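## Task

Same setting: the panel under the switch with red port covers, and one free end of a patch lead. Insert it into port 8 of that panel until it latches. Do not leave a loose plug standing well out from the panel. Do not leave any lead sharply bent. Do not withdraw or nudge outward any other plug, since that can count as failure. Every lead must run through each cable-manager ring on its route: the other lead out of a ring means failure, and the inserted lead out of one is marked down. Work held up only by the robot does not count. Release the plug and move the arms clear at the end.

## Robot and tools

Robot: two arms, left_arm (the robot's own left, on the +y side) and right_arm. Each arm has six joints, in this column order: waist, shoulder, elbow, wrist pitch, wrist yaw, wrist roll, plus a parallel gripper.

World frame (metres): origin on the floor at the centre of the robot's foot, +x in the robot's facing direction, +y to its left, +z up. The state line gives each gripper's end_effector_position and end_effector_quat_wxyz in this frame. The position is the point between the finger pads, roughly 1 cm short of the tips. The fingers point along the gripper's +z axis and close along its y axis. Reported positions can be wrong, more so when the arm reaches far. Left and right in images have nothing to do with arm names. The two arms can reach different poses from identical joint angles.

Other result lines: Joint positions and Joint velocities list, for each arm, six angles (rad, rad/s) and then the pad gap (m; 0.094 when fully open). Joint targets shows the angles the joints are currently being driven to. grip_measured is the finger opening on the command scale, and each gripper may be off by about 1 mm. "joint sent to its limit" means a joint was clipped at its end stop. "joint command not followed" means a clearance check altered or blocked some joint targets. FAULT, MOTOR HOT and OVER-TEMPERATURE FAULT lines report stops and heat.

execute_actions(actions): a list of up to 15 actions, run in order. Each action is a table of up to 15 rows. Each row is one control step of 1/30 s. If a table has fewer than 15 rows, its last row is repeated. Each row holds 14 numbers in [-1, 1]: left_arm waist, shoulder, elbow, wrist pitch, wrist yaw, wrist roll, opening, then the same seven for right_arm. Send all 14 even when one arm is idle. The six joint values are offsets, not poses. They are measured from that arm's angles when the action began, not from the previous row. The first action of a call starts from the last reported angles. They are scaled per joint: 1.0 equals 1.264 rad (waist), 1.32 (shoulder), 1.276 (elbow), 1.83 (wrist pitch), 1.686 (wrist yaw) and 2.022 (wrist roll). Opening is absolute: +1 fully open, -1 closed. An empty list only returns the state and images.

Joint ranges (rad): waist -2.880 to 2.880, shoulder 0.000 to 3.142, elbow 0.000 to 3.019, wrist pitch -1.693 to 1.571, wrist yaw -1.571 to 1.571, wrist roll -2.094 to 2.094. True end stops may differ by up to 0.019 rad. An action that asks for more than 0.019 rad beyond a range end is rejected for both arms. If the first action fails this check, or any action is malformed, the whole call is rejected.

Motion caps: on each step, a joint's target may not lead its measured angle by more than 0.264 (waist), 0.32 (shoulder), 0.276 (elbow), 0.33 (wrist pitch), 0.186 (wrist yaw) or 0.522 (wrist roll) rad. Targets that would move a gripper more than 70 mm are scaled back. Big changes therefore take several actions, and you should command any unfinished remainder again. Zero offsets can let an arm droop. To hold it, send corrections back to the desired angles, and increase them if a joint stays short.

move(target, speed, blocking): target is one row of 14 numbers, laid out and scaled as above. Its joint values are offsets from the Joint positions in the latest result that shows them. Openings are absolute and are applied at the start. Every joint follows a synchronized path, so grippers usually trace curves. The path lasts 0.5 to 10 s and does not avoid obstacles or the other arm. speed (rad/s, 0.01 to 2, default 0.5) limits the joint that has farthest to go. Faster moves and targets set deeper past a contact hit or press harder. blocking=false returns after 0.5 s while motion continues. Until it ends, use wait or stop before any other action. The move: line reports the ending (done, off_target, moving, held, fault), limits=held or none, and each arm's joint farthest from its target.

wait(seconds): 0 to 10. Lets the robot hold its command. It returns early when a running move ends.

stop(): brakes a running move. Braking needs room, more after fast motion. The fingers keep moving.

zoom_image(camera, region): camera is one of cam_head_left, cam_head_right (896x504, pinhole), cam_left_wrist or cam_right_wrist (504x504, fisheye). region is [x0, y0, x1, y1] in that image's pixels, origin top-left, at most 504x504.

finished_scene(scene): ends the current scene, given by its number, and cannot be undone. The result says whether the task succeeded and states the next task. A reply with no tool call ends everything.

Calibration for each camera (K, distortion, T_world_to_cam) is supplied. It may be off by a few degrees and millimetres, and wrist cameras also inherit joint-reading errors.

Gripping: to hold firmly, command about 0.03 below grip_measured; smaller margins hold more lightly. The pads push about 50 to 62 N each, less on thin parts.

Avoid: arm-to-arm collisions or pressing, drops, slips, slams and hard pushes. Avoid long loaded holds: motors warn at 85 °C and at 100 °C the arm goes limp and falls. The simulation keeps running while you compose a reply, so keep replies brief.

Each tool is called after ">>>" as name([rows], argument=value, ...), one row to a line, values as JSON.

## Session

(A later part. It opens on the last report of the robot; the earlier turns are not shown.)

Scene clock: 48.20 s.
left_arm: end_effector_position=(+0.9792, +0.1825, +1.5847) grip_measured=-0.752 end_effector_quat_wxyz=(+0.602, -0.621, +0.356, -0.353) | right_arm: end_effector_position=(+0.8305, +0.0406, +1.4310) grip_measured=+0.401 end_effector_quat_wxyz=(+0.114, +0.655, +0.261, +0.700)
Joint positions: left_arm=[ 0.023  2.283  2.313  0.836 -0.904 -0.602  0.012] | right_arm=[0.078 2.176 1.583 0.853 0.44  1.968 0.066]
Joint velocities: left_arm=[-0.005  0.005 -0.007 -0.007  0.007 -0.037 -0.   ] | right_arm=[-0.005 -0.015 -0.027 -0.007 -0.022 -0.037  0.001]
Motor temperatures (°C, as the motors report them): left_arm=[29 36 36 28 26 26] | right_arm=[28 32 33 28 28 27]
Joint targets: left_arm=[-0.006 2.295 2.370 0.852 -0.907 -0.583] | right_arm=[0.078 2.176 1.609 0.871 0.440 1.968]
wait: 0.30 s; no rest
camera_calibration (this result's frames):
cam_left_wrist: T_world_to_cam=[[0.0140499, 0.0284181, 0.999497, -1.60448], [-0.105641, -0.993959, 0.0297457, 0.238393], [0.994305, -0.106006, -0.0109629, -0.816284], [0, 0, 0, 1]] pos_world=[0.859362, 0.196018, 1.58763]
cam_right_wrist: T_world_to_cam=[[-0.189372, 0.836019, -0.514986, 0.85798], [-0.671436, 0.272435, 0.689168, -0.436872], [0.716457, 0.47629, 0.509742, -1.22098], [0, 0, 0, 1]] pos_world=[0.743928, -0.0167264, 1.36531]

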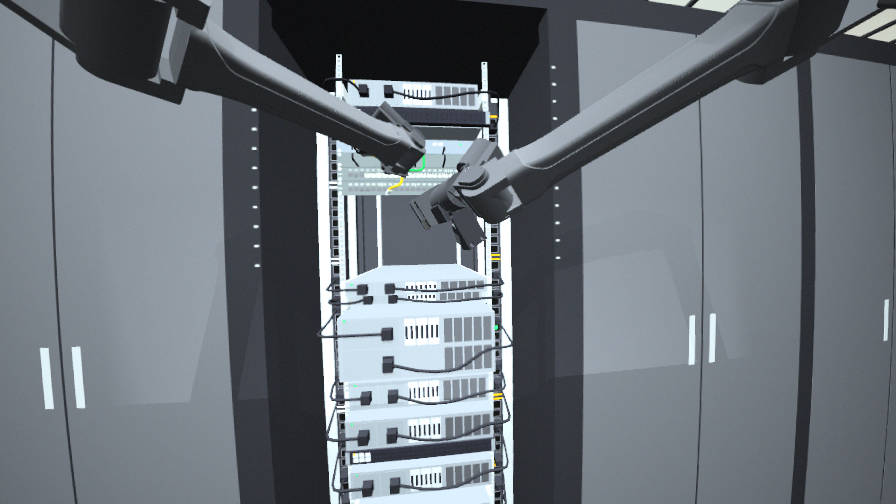

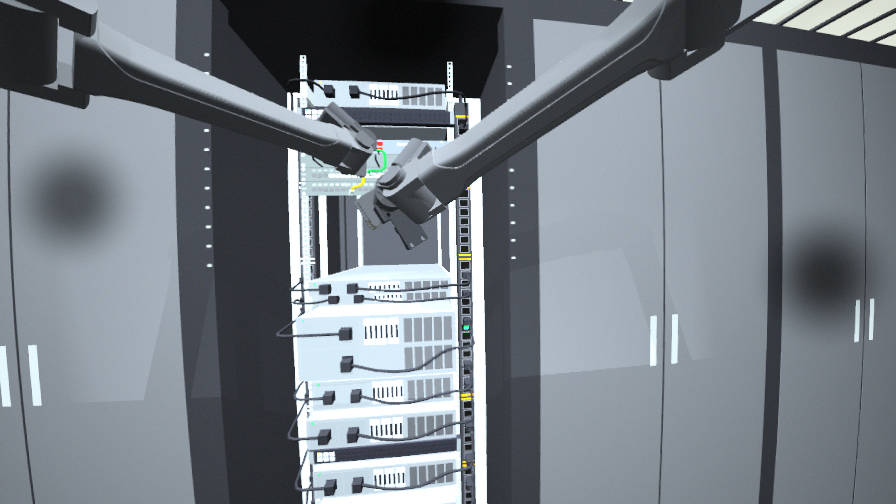

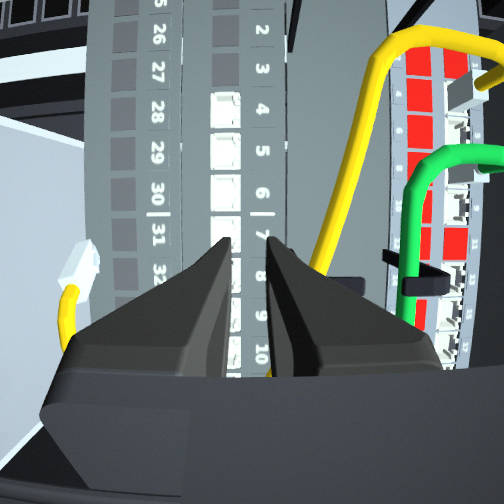

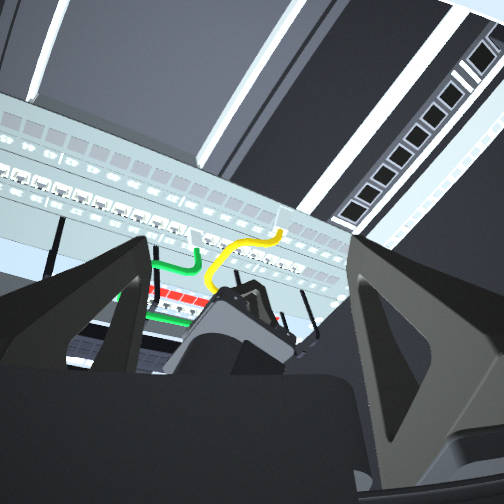

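>>> move(target=[-0.0356,-0.0356,-0.126,0.0984,-0.112,0.024,-0.75,0,0,0.02,0.01,0,0,0.4], speed=0.2)

>>> execute_actions([
  [[0,0,0.02,0,0,0,-0.45,0,0,0.02,0.01,0,0,0.4]],
])

Scene clock: 50.53 s.
left_arm: end_effector_position=(+0.9380, +0.1655, +1.5244) grip_measured=-0.752 end_effector_quat_wxyz=(+0.572, -0.677, +0.356, -0.295) | right_arm: end_effector_position=(+0.8305, +0.0406, +1.4310) grip_measured=+0.401 end_effector_quat_wxyz=(+0.114, +0.655, +0.261, +0.700)
Joint positions: left_arm=[ 0.001  2.268  2.148  1.001 -1.089 -0.571  0.012] | right_arm=[0.078 2.176 1.583 0.853 0.44  1.968 0.066]
Joint velocities: left_arm=[-0.005 -0.005 -0.002 -0.012  0.007 -0.066  0.001] | right_arm=[-0.015 -0.015 -0.002 -0.007  0.007 -0.022 -0.   ]
Motor temperatures (°C, as the motors report them): left_arm=[29 36 36 28 26 26] | right_arm=[28 32 33 28 28 27]
Joint targets: left_arm=[-0.022 2.236 2.152 1.016 -1.093 -0.553] | right_arm=[0.078 2.176 1.609 0.871 0.440 1.968]
move: off_target (left_arm, right_arm); limits=none; left_arm: farthest joint: the shoulder, 0.032 radians from its target (0.047 radians at the start); right_arm: farthest joint: the elbow, 0.025 radians from its target (0.025 radians at the start)
camera_calibration (this result's frames):
cam_left_wrist: T_world_to_cam=[[0.14078, 0.0978138, 0.985197, -1.65173], [-0.00932294, -0.994932, 0.100113, 0.0214751], [0.989997, -0.0232788, -0.139155, -0.591987], [0, 0, 0, 1]] pos_world=[0.818797, 0.169148, 1.54275]
cam_right_wrist: T_world_to_cam=[[-0.189372, 0.836019, -0.514986, 0.85798], [-0.671436, 0.272435, 0.689168, -0.436872], [0.716457, 0.47629, 0.509742, -1.22098], [0, 0, 0, 1]] pos_world=[0.743928, -0.0167264, 1.36531]

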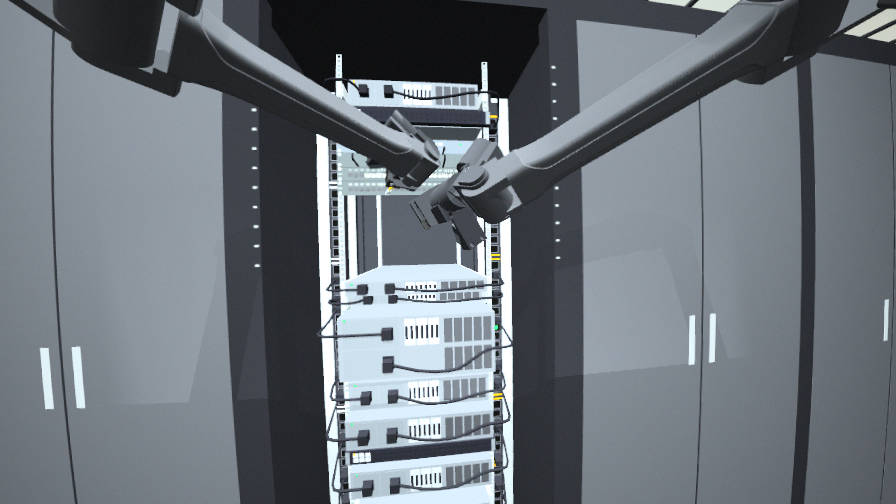

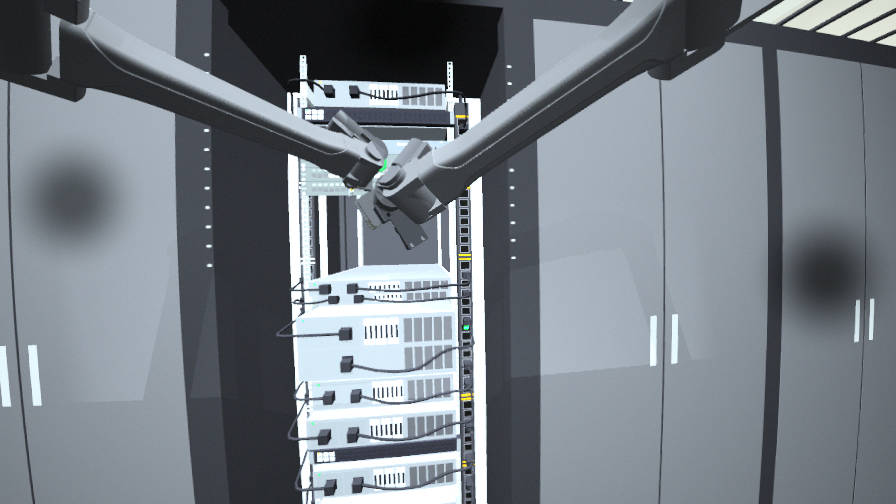

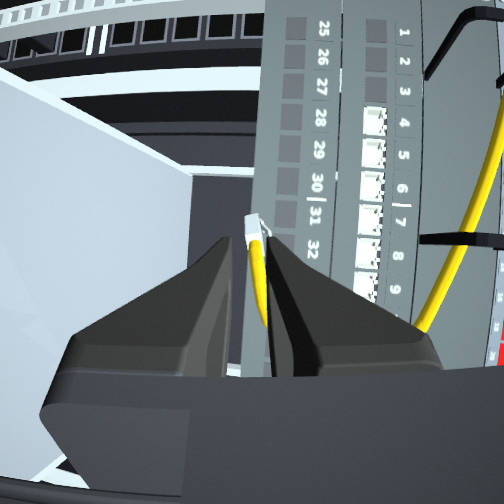

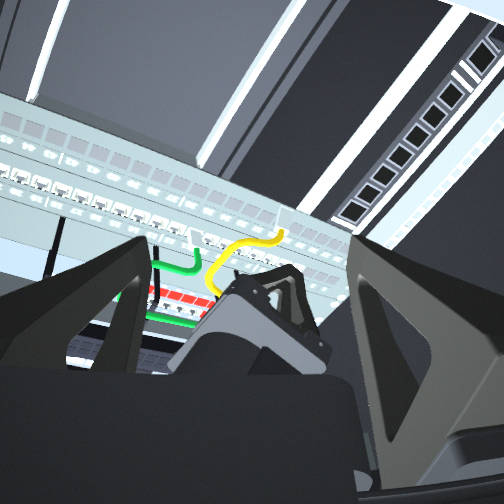

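Scene clock: 51.03 s.
left_arm: end_effector_position=(+0.9380, +0.1655, +1.5244) grip_measured=-0.452 end_effector_quat_wxyz=(+0.572, -0.677, +0.356, -0.295) | right_arm: end_effector_position=(+0.8305, +0.0406, +1.4310) grip_measured=+0.401 end_effector_quat_wxyz=(+0.114, +0.655, +0.261, +0.700)
Joint positions: left_arm=[ 0.001  2.268  2.148  1.001 -1.089 -0.571  0.026] | right_arm=[0.078 2.176 1.583 0.853 0.44  1.968 0.066]
Joint velocities: left_arm=[-0.005 -0.005 -0.012 -0.007 -0.022  0.037 -0.   ] | right_arm=[ 0.015 -0.005 -0.002  0.002 -0.022 -0.037 -0.001]
Motor temperatures (°C, as the motors report them): left_arm=[29 36 36 28 26 26] | right_arm=[28 32 33 28 28 27]
Joint targets: left_arm=[0.001 2.268 2.173 1.001 -1.089 -0.571] | right_arm=[0.078 2.176 1.609 0.871 0.440 1.968]
camera_calibration (this result's frames):
cam_left_wrist: T_world_to_cam=[[0.14078, 0.0978138, 0.985197, -1.65173], [-0.00932294, -0.994932, 0.100113, 0.0214751], [0.989997, -0.0232788, -0.139155, -0.591987], [0, 0, 0, 1]] pos_world=[0.818797, 0.169148, 1.54275]
cam_right_wrist: T_world_to_cam=[[-0.189372, 0.836019, -0.514986, 0.85798], [-0.671436, 0.272435, 0.689168, -0.436872], [0.716457, 0.47629, 0.509742, -1.22098], [0, 0, 0, 1]] pos_world=[0.743928, -0.0167264, 1.36531]

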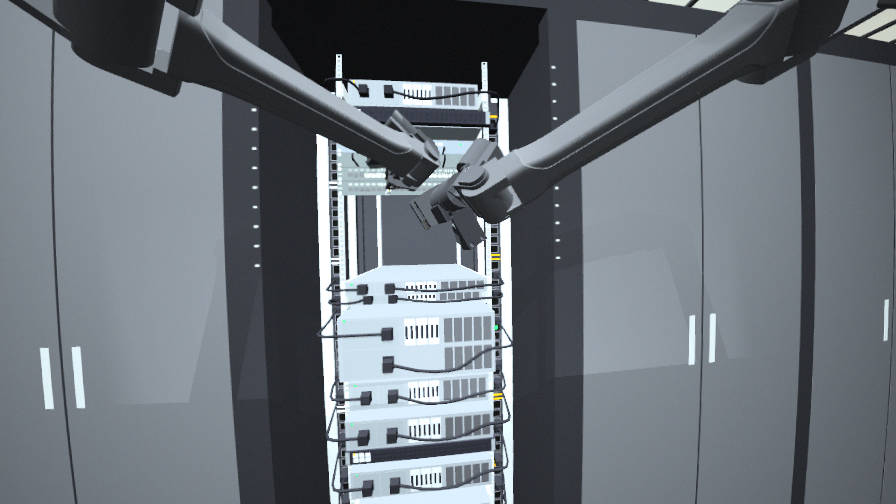

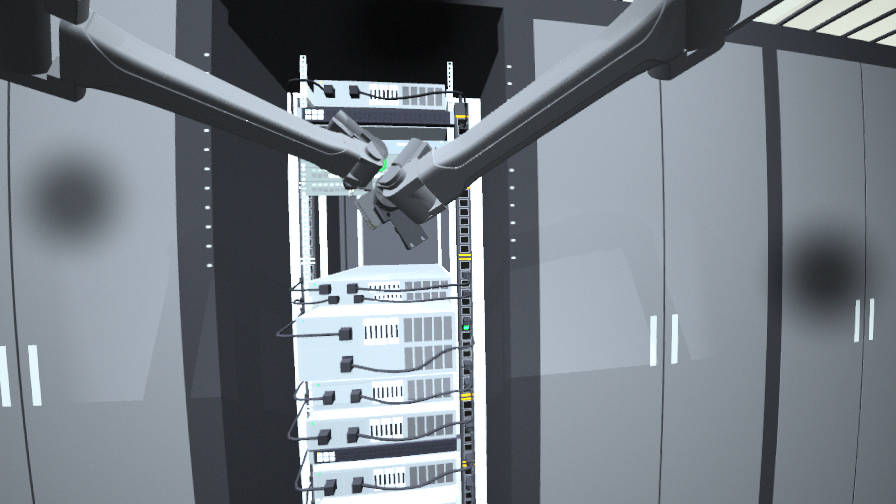

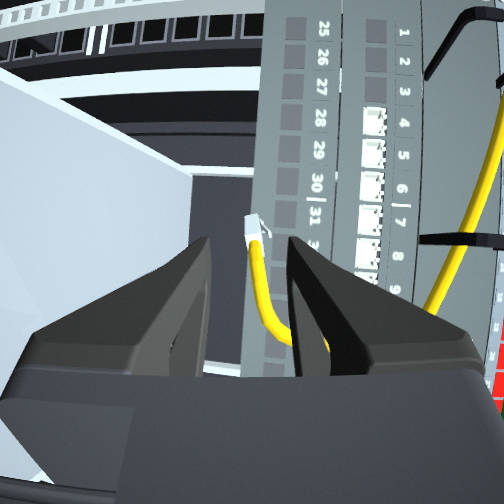

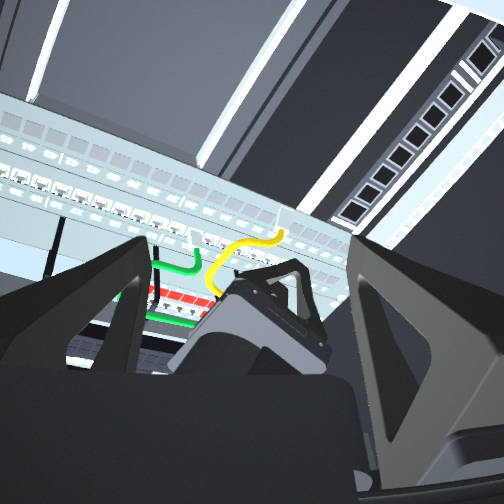

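>>> execute_actions([
  [[0.0101,0.011,0.0506,-0.0082,0.0033,-0.0094,-0.45,0,0,0.02,0.01,0,0,0.4],[0.0107,0.0138,0.0566,-0.0109,0.0035,-0.01,-0.45,0,0,0.02,0.01,0,0,0.4],[0.0113,0.0165,0.0625,-0.0135,0.0038,-0.0105,-0.45,0,0,0.02,0.01,0,0,0.4],[0.012,0.0193,0.0684,-0.0162,0.004,-0.011,-0.45,0,0,0.02,0.01,0,0,0.4],[0.0126,0.022,0.0743,-0.0189,0.0043,-0.0115,-0.45,0,0,0.02,0.01,0,0,0.4],[0.0132,0.0247,0.0803,-0.0216,0.0045,-0.012,-0.45,0,0,0.02,0.01,0,0,0.4],[0.0138,0.0275,0.0862,-0.0242,0.0048,-0.0126,-0.45,0,0,0.02,0.01,0,0,0.4],[0.0144,0.0302,0.0921,-0.0269,0.005,-0.0131,-0.45,0,0,0.02,0.01,0,0,0.4]],
  [[0.0101,0.011,0.0506,-0.0082,0.0033,-0.0094,-0.45,0,0,0.02,0.01,0,0,0.4],[0.0107,0.0138,0.0566,-0.0109,0.0035,-0.01,-0.45,0,0,0.02,0.01,0,0,0.4],[0.0113,0.0165,0.0625,-0.0135,0.0038,-0.0105,-0.45,0,0,0.02,0.01,0,0,0.4],[0.012,0.0193,0.0684,-0.0162,0.004,-0.011,-0.45,0,0,0.02,0.01,0,0,0.4],[0.0126,0.022,0.0743,-0.0189,0.0043,-0.0115,-0.45,0,0,0.02,0.01,0,0,0.4],[0.0132,0.0247,0.0803,-0.0216,0.0045,-0.012,-0.45,0,0,0.02,0.01,0,0,0.4],[0.0138,0.0275,0.0862,-0.0242,0.0048,-0.0126,-0.45,0,0,0.02,0.01,0,0,0.4],[0.0144,0.0302,0.0921,-0.0269,0.005,-0.0131,-0.45,0,0,0.02,0.01,0,0,0.4]],
  [[0.0101,0.011,0.0506,-0.0082,0.0033,-0.0094,-0.45,0,0,0.02,0.01,0,0,0.4],[0.0107,0.0138,0.0566,-0.0109,0.0035,-0.01,-0.45,0,0,0.02,0.01,0,0,0.4],[0.0113,0.0165,0.0625,-0.0135,0.0038,-0.0105,-0.45,0,0,0.02,0.01,0,0,0.4],[0.012,0.0193,0.0684,-0.0162,0.004,-0.011,-0.45,0,0,0.02,0.01,0,0,0.4],[0.0126,0.022,0.0743,-0.0189,0.0043,-0.0115,-0.45,0,0,0.02,0.01,0,0,0.4],[0.0132,0.0247,0.0803,-0.0216,0.0045,-0.012,-0.45,0,0,0.02,0.01,0,0,0.4],[0.0138,0.0275,0.0862,-0.0242,0.0048,-0.0126,-0.45,0,0,0.02,0.01,0,0,0.4],[0.0144,0.0302,0.0921,-0.0269,0.005,-0.0131,-0.45,0,0,0.02,0.01,0,0,0.4]],
])

>>> wait(seconds=0.2)

Scene clock: 55.47 s.
left_arm: end_effector_position=(+0.9651, +0.1731, +1.5462) grip_measured=-0.452 end_effector_quat_wxyz=(+0.572, -0.681, +0.341, -0.304) | right_arm: end_effector_position=(+0.8305, +0.0406, +1.4310) grip_measured=+0.401 end_effector_quat_wxyz=(+0.114, +0.655, +0.261, +0.700)
Joint positions: left_arm=[ 0.011  2.336  2.343  0.887 -1.078 -0.597  0.026] | right_arm=[0.078 2.176 1.583 0.853 0.44  1.968 0.066]
Joint velocities: left_arm=[-0.005  0.005 -0.007  0.002 -0.007 -0.007  0.001] | right_arm=[-0.015  0.005  0.012 -0.017 -0.066 -0.022  0.001]
Motor temperatures (°C, as the motors report them): left_arm=[29 36 36 28 26 26] | right_arm=[28 32 33 28 28 27]
Joint targets: left_arm=[0.026 2.353 2.396 0.876 -1.073 -0.615] | right_arm=[0.078 2.176 1.609 0.871 0.440 1.968]
camera_calibration (this result's frames):
cam_left_wrist: T_world_to_cam=[[0.111917, 0.119585, 0.986496, -1.65572], [0.00163992, -0.992754, 0.120157, -0.01477], [0.993716, -0.0118298, -0.111302, -0.66419], [0, 0, 0, 1]] pos_world=[0.845343, 0.175479, 1.56121]
cam_right_wrist: T_world_to_cam=[[-0.189372, 0.836019, -0.514986, 0.85798], [-0.671436, 0.272435, 0.689168, -0.436872], [0.716457, 0.47629, 0.509742, -1.22098], [0, 0, 0, 1]] pos_world=[0.743928, -0.0167264, 1.36531]

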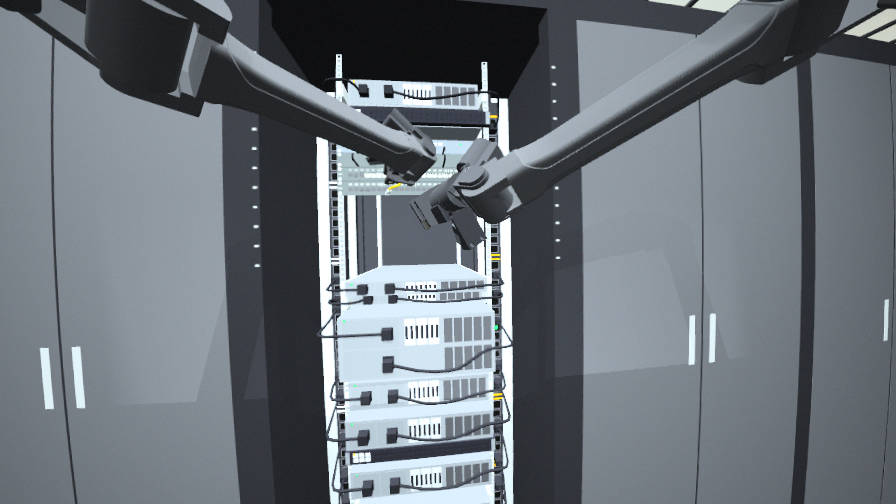

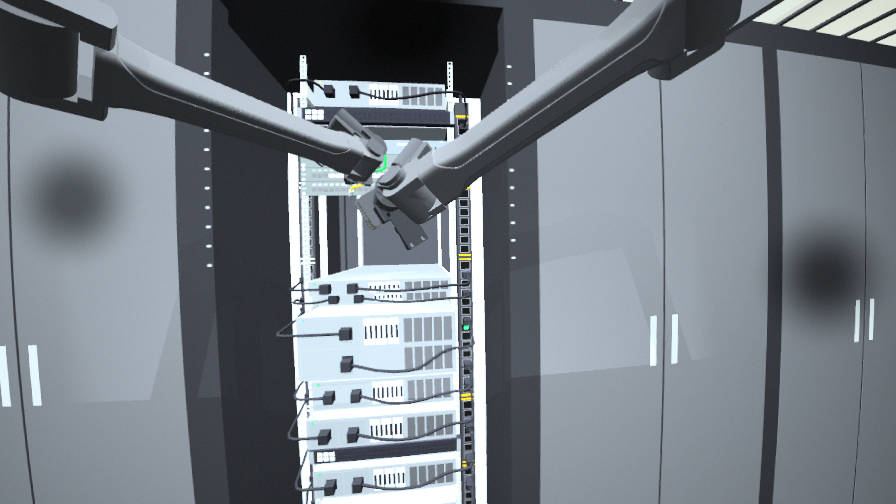

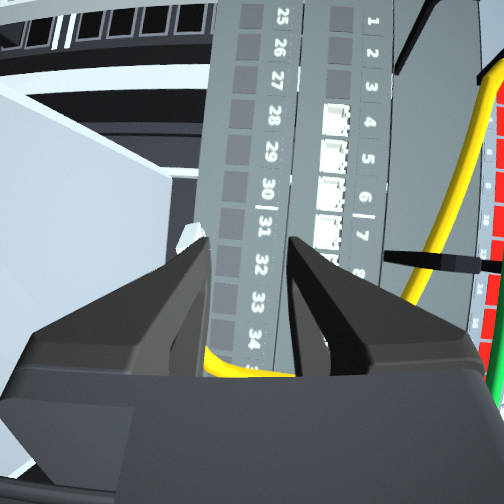

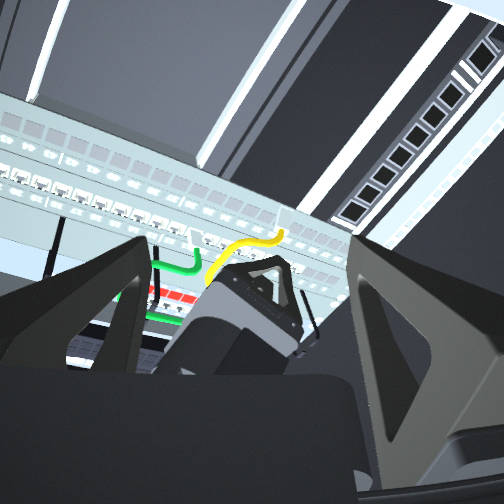

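Scene clock: 55.67 s.
left_arm: end_effector_position=(+0.9653, +0.1728, +1.5448) grip_measured=-0.452 end_effector_quat_wxyz=(+0.572, -0.681, +0.341, -0.304) | right_arm: end_effector_position=(+0.8305, +0.0406, +1.4310) grip_measured=+0.401 end_effector_quat_wxyz=(+0.114, +0.655, +0.261, +0.700)
Joint positions: left_arm=[ 0.012  2.337  2.343  0.886 -1.078 -0.598  0.026] | right_arm=[0.078 2.176 1.583 0.853 0.44  1.968 0.066]
Joint velocities: left_arm=[-0.015 -0.005  0.007 -0.002 -0.037 -0.022 -0.   ] | right_arm=[-0.005 -0.005  0.007  0.002 -0.022 -0.022  0.   ]
Motor temperatures (°C, as the motors report them): left_arm=[29 36 36 28 26 26] | right_arm=[28 32 33 28 28 27]
Joint targets: left_arm=[0.026 2.353 2.396 0.876 -1.073 -0.615] | right_arm=[0.078 2.176 1.609 0.871 0.440 1.968]
wait: 0.20 s; at rest by 0.17 s
camera_calibration (this result's frames):
cam_left_wrist: T_world_to_cam=[[0.113106, 0.118961, 0.986436, -1.65529], [0.00153299, -0.992826, 0.119556, -0.0139413], [0.993582, -0.0120103, -0.112477, -0.662649], [0, 0, 0, 1]] pos_world=[0.845641, 0.175114, 1.55997]
cam_right_wrist: T_world_to_cam=[[-0.189372, 0.836019, -0.514986, 0.85798], [-0.671436, 0.272435, 0.689168, -0.436872], [0.716457, 0.47629, 0.509742, -1.22098], [0, 0, 0, 1]] pos_world=[0.743928, -0.0167264, 1.36531]

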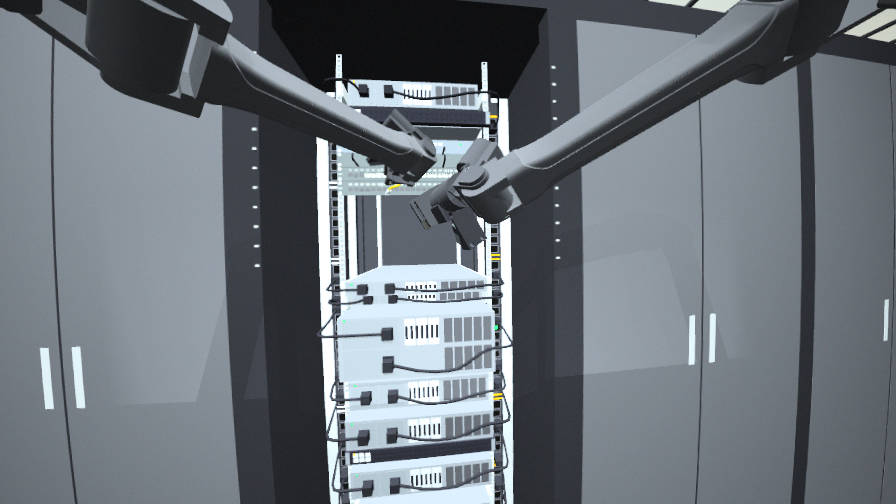

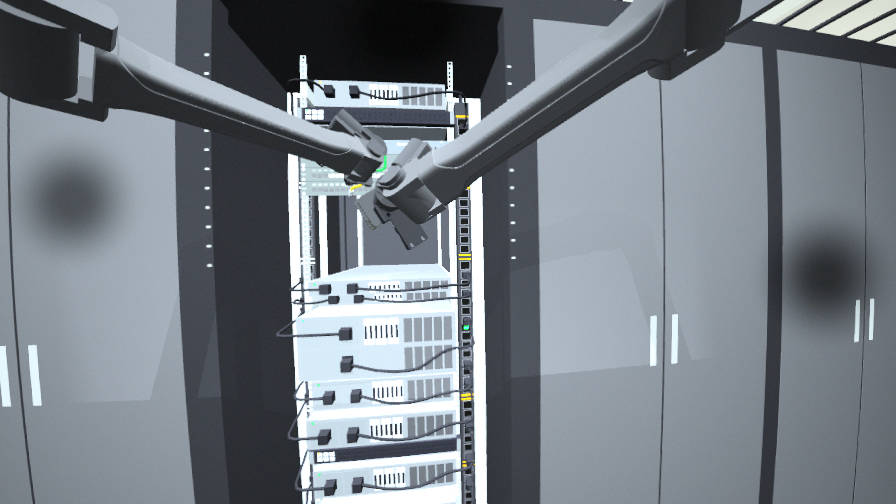

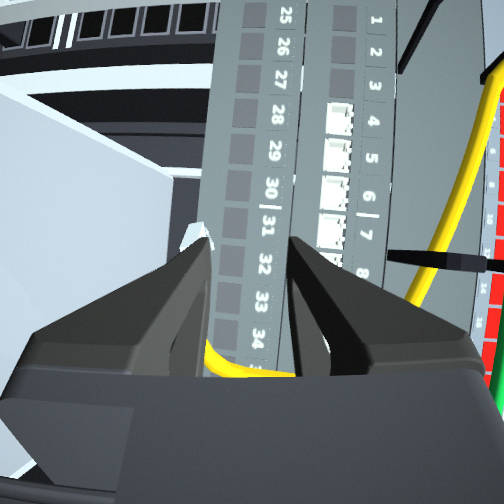

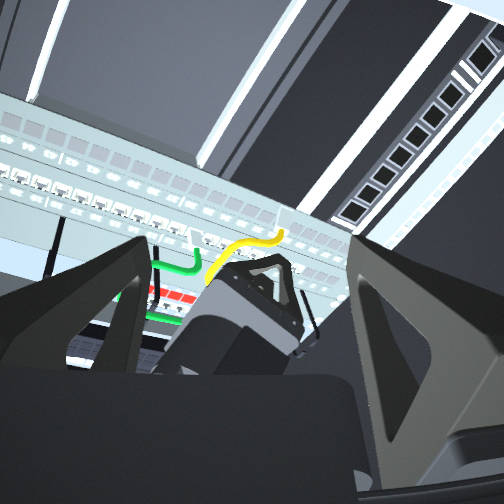

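>>> execute_actions([
  [[0.014,0.018,0.03,-0.008,0.002,-0.005,-0.45,0,0,0.02,0.01,0,0,0.4],[0.016,0.022,0.03,-0.009,0.002,-0.005,-0.45,0,0,0.02,0.01,0,0,0.4],[0.018,0.026,0.03,-0.0105,0.002,-0.005,-0.45,0,0,0.02,0.01,0,0,0.4],[0.018,0.03,0.03,-0.0115,0.002,-0.005,-0.45,0,0,0.02,0.01,0,0,0.4]],
])

>>> wait(seconds=0.2)

Scene clock: 56.63 s.
left_arm: end_effector_position=(+0.9695, +0.1601, +1.5157) grip_measured=-0.452 end_effector_quat_wxyz=(+0.573, -0.676, +0.361, -0.291) | right_arm: end_effector_position=(+0.8305, +0.0406, +1.4310) grip_measured=+0.401 end_effector_quat_wxyz=(+0.114, +0.655, +0.261, +0.700)
Joint positions: left_arm=[ 0.023  2.372  2.343  0.874 -1.078 -0.598  0.026] | right_arm=[0.078 2.176 1.583 0.853 0.44  1.968 0.066]
Joint velocities: left_arm=[-0.005 -0.005 -0.002  0.002  0.007  0.051 -0.   ] | right_arm=[-0.005 -0.005  0.002 -0.002 -0.037 -0.007 -0.   ]
Motor temperatures (°C, as the motors report them): left_arm=[29 36 36 28 26 26] | right_arm=[28 32 33 28 28 27]
Joint targets: left_arm=[0.035 2.377 2.381 0.865 -1.075 -0.608] | right_arm=[0.078 2.176 1.609 0.871 0.440 1.968]
camera_calibration (this result's frames):
cam_left_wrist: T_world_to_cam=[[0.150244, 0.0905016, 0.984498, -1.65405], [-0.00980522, -0.995616, 0.09302, 0.0286712], [0.9886, -0.0236289, -0.148698, -0.608669], [0, 0, 0, 1]] pos_world=[0.850522, 0.163857, 1.53523]
cam_right_wrist: T_world_to_cam=[[-0.189372, 0.836019, -0.514986, 0.85798], [-0.671436, 0.272435, 0.689168, -0.436872], [0.716457, 0.47629, 0.509742, -1.22098], [0, 0, 0, 1]] pos_world=[0.743928, -0.0167264, 1.36531]

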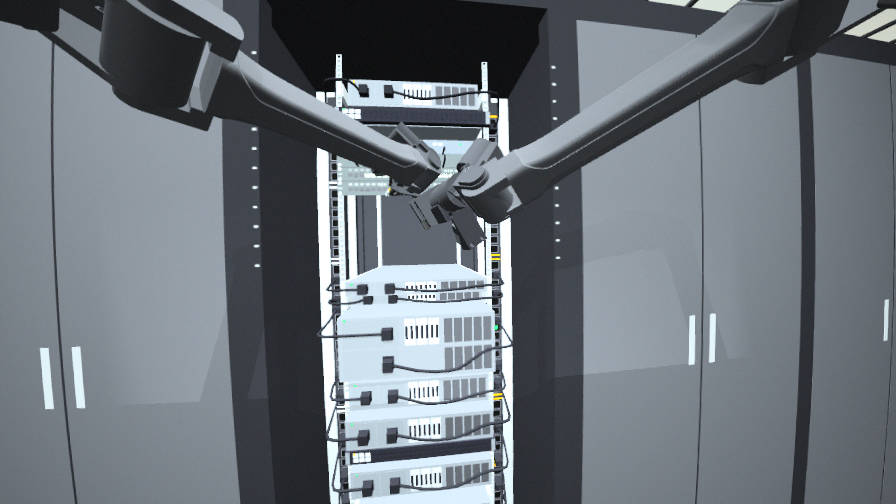

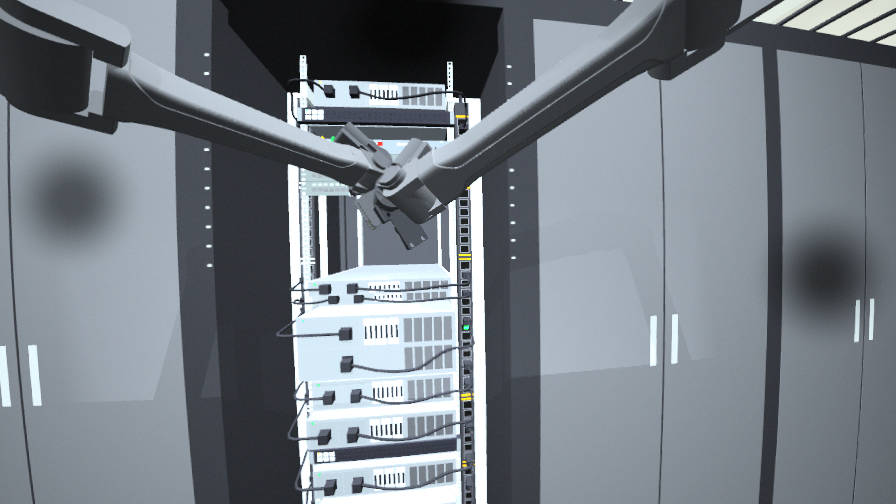

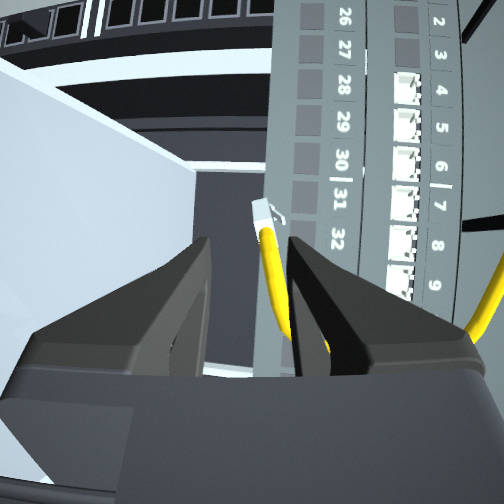

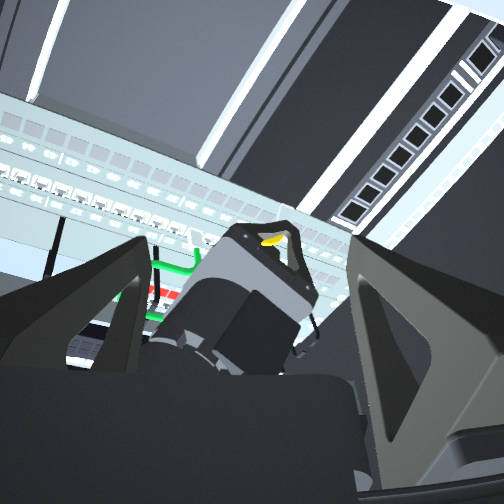

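Scene clock: 56.83 s.
left_arm: end_effector_position=(+0.9695, +0.1601, +1.5157) grip_measured=-0.452 end_effector_quat_wxyz=(+0.573, -0.676, +0.361, -0.291) | right_arm: end_effector_position=(+0.8305, +0.0406, +1.4310) grip_measured=+0.401 end_effector_quat_wxyz=(+0.114, +0.655, +0.261, +0.700)
Joint positions: left_arm=[ 0.023  2.372  2.343  0.874 -1.078 -0.598  0.026] | right_arm=[0.078 2.176 1.583 0.853 0.44  1.968 0.066]
Joint velocities: left_arm=[-0.005  0.005  0.022 -0.007 -0.037 -0.066  0.   ] | right_arm=[ 0.005 -0.005  0.002 -0.022 -0.037 -0.037 -0.001]
Motor temperatures (°C, as the motors report them): left_arm=[29 36 36 28 26 26] | right_arm=[28 32 33 28 28 27]
Joint targets: left_arm=[0.035 2.377 2.381 0.865 -1.075 -0.608] | right_arm=[0.078 2.176 1.609 0.871 0.440 1.968]
wait: 0.20 s; at rest by 0.17 s
camera_calibration (this result's frames):
cam_left_wrist: T_world_to_cam=[[0.150244, 0.0905016, 0.984498, -1.65405], [-0.00980522, -0.995616, 0.09302, 0.0286712], [0.9886, -0.0236289, -0.148698, -0.608669], [0, 0, 0, 1]] pos_world=[0.850522, 0.163857, 1.53523]
cam_right_wrist: T_world_to_cam=[[-0.189372, 0.836019, -0.514986, 0.85798], [-0.671436, 0.272435, 0.689168, -0.436872], [0.716457, 0.47629, 0.509742, -1.22098], [0, 0, 0, 1]] pos_world=[0.743928, -0.0167264, 1.36531]

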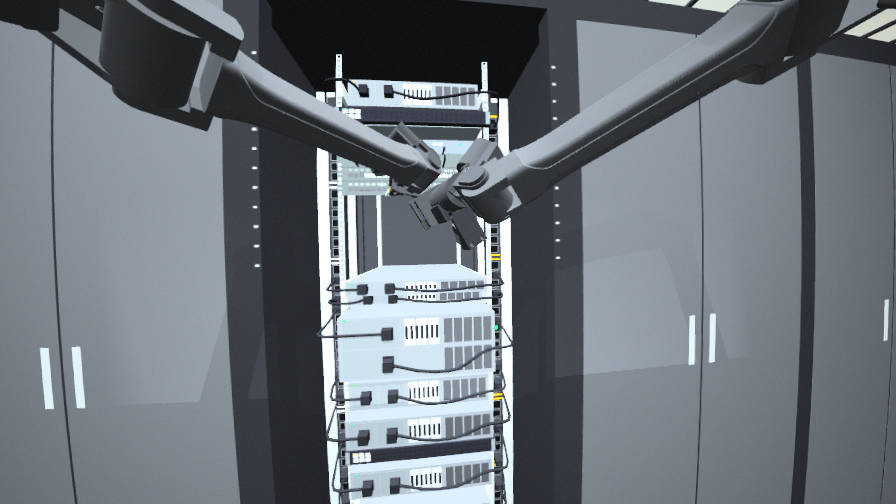

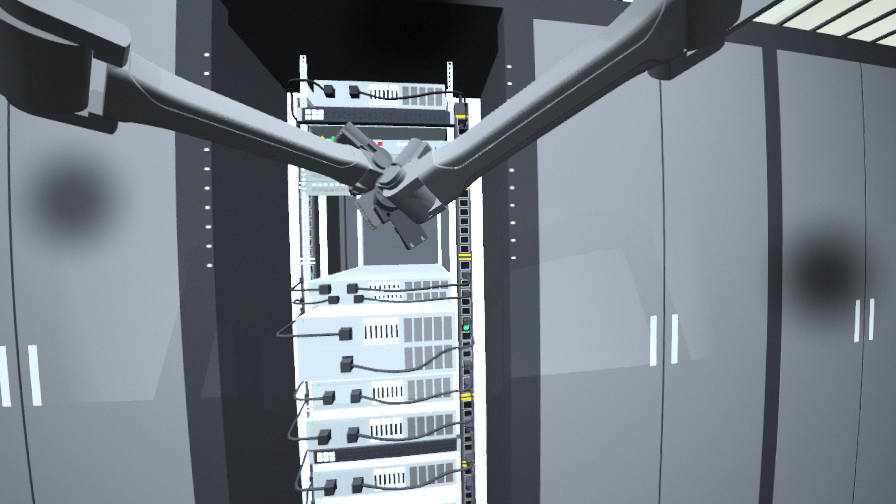

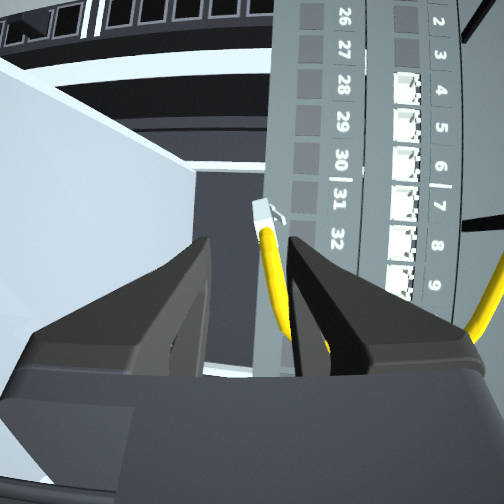

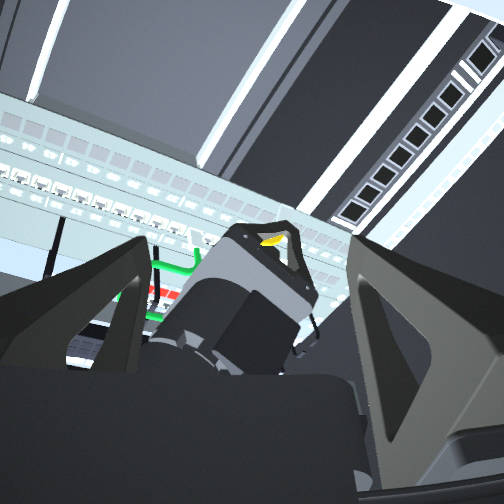

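>>> execute_actions([
  [[0.0095,0.006,0.048,-0.007,0.003,-0.009,-0.45,0,0,0.02,0.01,0,0,0.4],[0.0095,0.008,0.054,-0.009,0.003,-0.009,-0.45,0,0,0.02,0.01,0,0,0.4],[0.01,0.011,0.06,-0.012,0.004,-0.01,-0.45,0,0,0.02,0.01,0,0,0.4],[0.011,0.014,0.066,-0.015,0.004,-0.011,-0.45,0,0,0.02,0.01,0,0,0.4],[0.012,0.017,0.072,-0.018,0.0045,-0.012,-0.45,0,0,0.02,0.01,0,0,0.4],[0.012,0.019,0.079,-0.0218,0.0045,-0.0125,-0.45,0,0,0.02,0.01,0,0,0.4]],
])

>>> wait(seconds=0.2)

Scene clock: 58.00 s.
left_arm: end_effector_position=(+0.9749, +0.1651, +1.5274) grip_measured=-0.452 end_effector_quat_wxyz=(+0.572, -0.678, +0.353, -0.296) | right_arm: end_effector_position=(+0.8305, +0.0406, +1.4310) grip_measured=+0.401 end_effector_quat_wxyz=(+0.114, +0.655, +0.261, +0.700)
Joint positions: left_arm=[ 0.023  2.382  2.393  0.845 -1.075 -0.606  0.026] | right_arm=[0.078 2.176 1.583 0.853 0.44  1.968 0.066]
Joint velocities: left_arm=[-0.005  0.005  0.012  0.002 -0.037  0.007 -0.   ] | right_arm=[-0.005  0.005  0.002  0.002  0.022  0.037 -0.001]
Motor temperatures (°C, as the motors report them): left_arm=[29 36 36 28 26 26] | right_arm=[28 32 33 28 28 27]
Joint targets: left_arm=[0.038 2.397 2.443 0.834 -1.071 -0.624] | right_arm=[0.078 2.176 1.609 0.871 0.440 1.968]
camera_calibration (this result's frames):
cam_left_wrist: T_world_to_cam=[[0.13559, 0.102316, 0.985468, -1.65599], [-0.00527957, -0.994565, 0.103987, 0.0112258], [0.990751, -0.0193024, -0.134313, -0.636848], [0, 0, 0, 1]] pos_world=[0.855552, 0.168306, 1.54522]
cam_right_wrist: T_world_to_cam=[[-0.189372, 0.836019, -0.514986, 0.85798], [-0.671436, 0.272435, 0.689168, -0.436872], [0.716457, 0.47629, 0.509742, -1.22098], [0, 0, 0, 1]] pos_world=[0.743928, -0.0167264, 1.36531]

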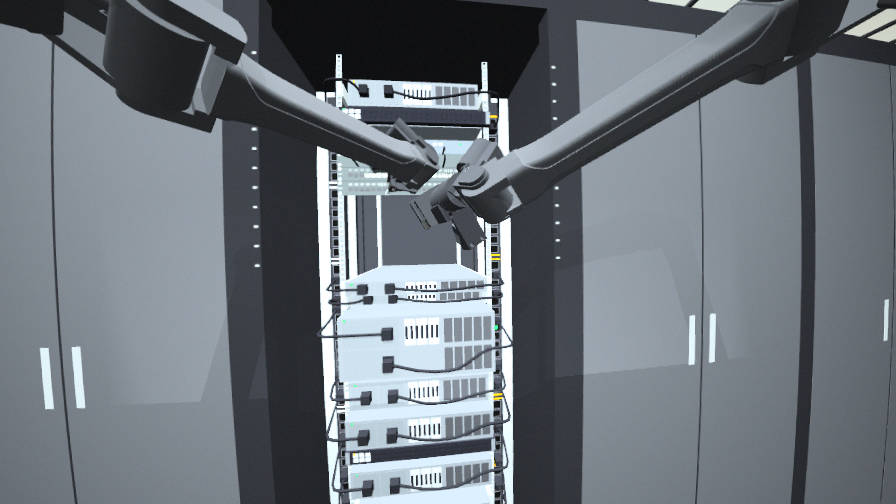

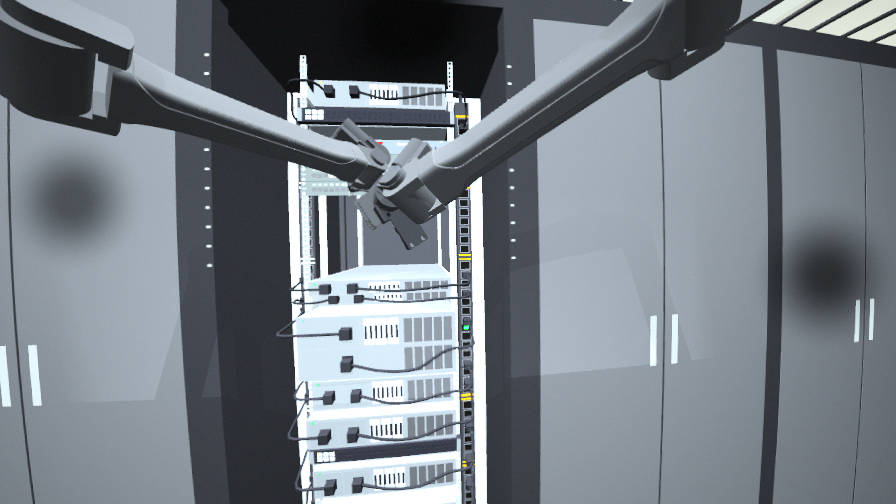

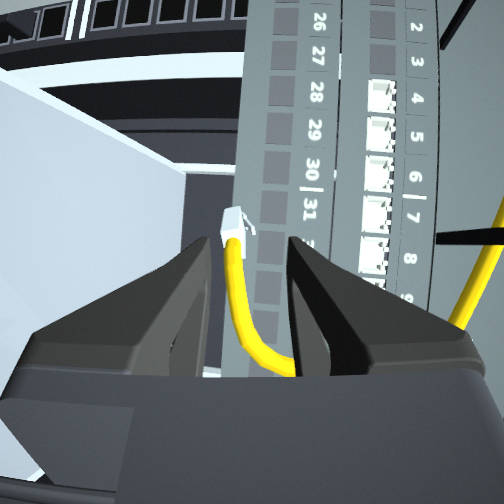

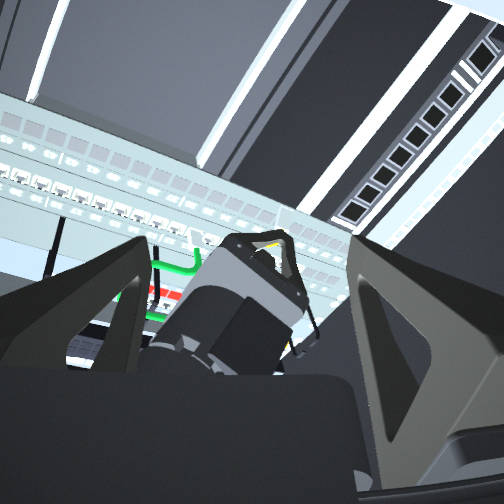

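Scene clock: 58.20 s.
left_arm: end_effector_position=(+0.9749, +0.1651, +1.5274) grip_measured=-0.452 end_effector_quat_wxyz=(+0.572, -0.678, +0.353, -0.296) | right_arm: end_effector_position=(+0.8305, +0.0406, +1.4310) grip_measured=+0.401 end_effector_quat_wxyz=(+0.114, +0.655, +0.261, +0.700)
Joint positions: left_arm=[ 0.023  2.382  2.393  0.845 -1.075 -0.606  0.026] | right_arm=[0.078 2.176 1.583 0.853 0.44  1.968 0.066]
Joint velocities: left_arm=[-0.015 -0.015 -0.002 -0.027 -0.051 -0.095 -0.001] | right_arm=[ 0.005 -0.015 -0.007 -0.012 -0.007  0.037  0.   ]
Motor temperatures (°C, as the motors report them): left_arm=[29 36 36 28 26 26] | right_arm=[28 32 33 28 28 27]
Joint targets: left_arm=[0.038 2.397 2.443 0.834 -1.071 -0.623] | right_arm=[0.078 2.176 1.609 0.871 0.440 1.968]
wait: 0.20 s; at rest by 0.17 s
camera_calibration (this result's frames):
cam_left_wrist: T_world_to_cam=[[0.135647, 0.102413, 0.98545, -1.656], [-0.00541313, -0.994552, 0.104104, 0.0111362], [0.990742, -0.0194558, -0.134354, -0.636779], [0, 0, 0, 1]] pos_world=[0.855577, 0.168282, 1.54519]
cam_right_wrist: T_world_to_cam=[[-0.189372, 0.836019, -0.514986, 0.85798], [-0.671436, 0.272435, 0.689168, -0.436872], [0.716457, 0.47629, 0.509742, -1.22098], [0, 0, 0, 1]] pos_world=[0.743928, -0.0167264, 1.36531]

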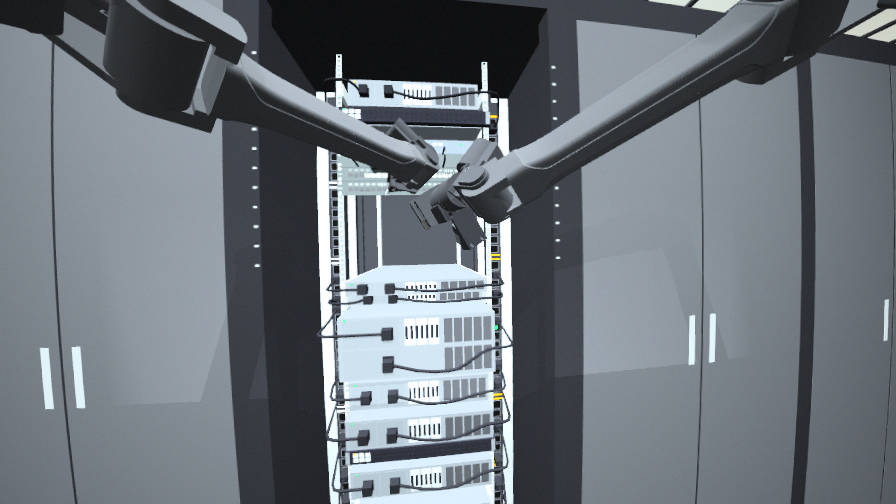

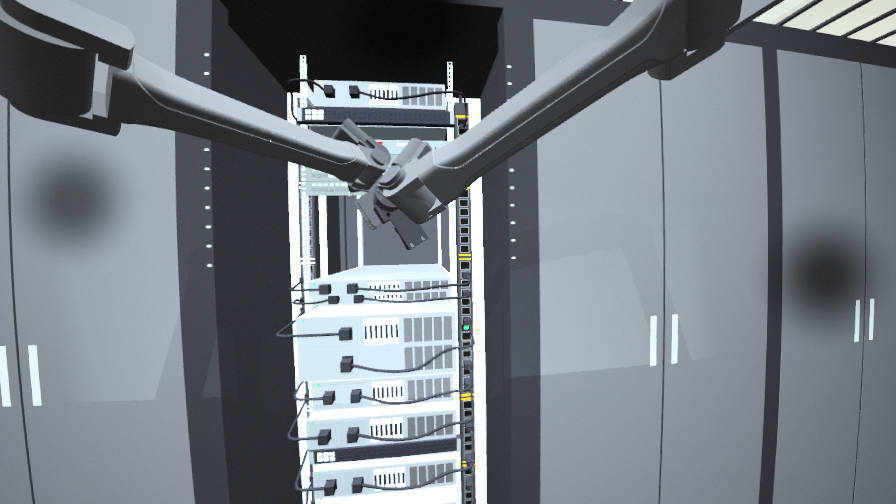

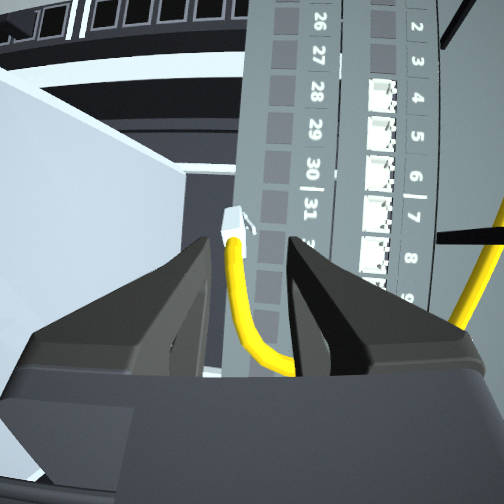

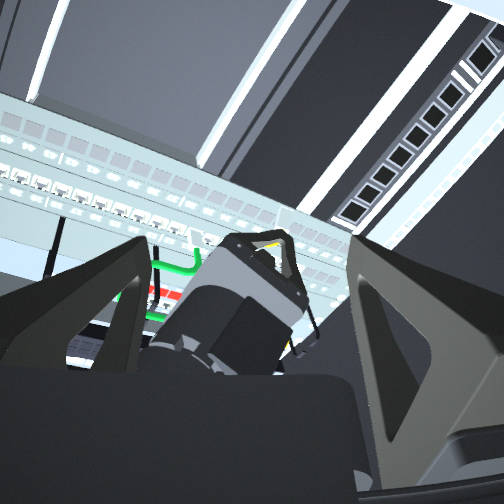

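>>> zoom_image(camera="cam_left_wrist", region=[170, 130, 330, 290])

Region (170, 130, 330, 290) of cam_left_wrist's 504x504 image, scaled by 3.150, with more detail than that image has.

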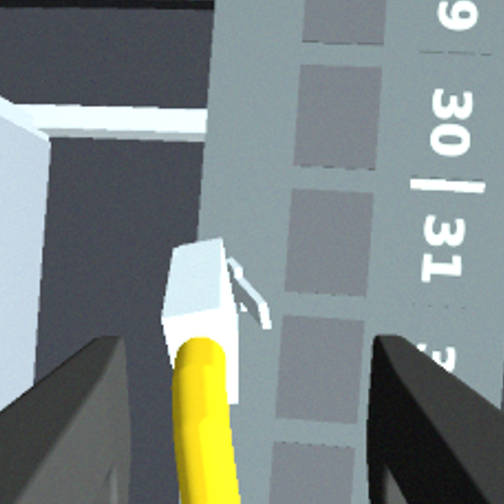

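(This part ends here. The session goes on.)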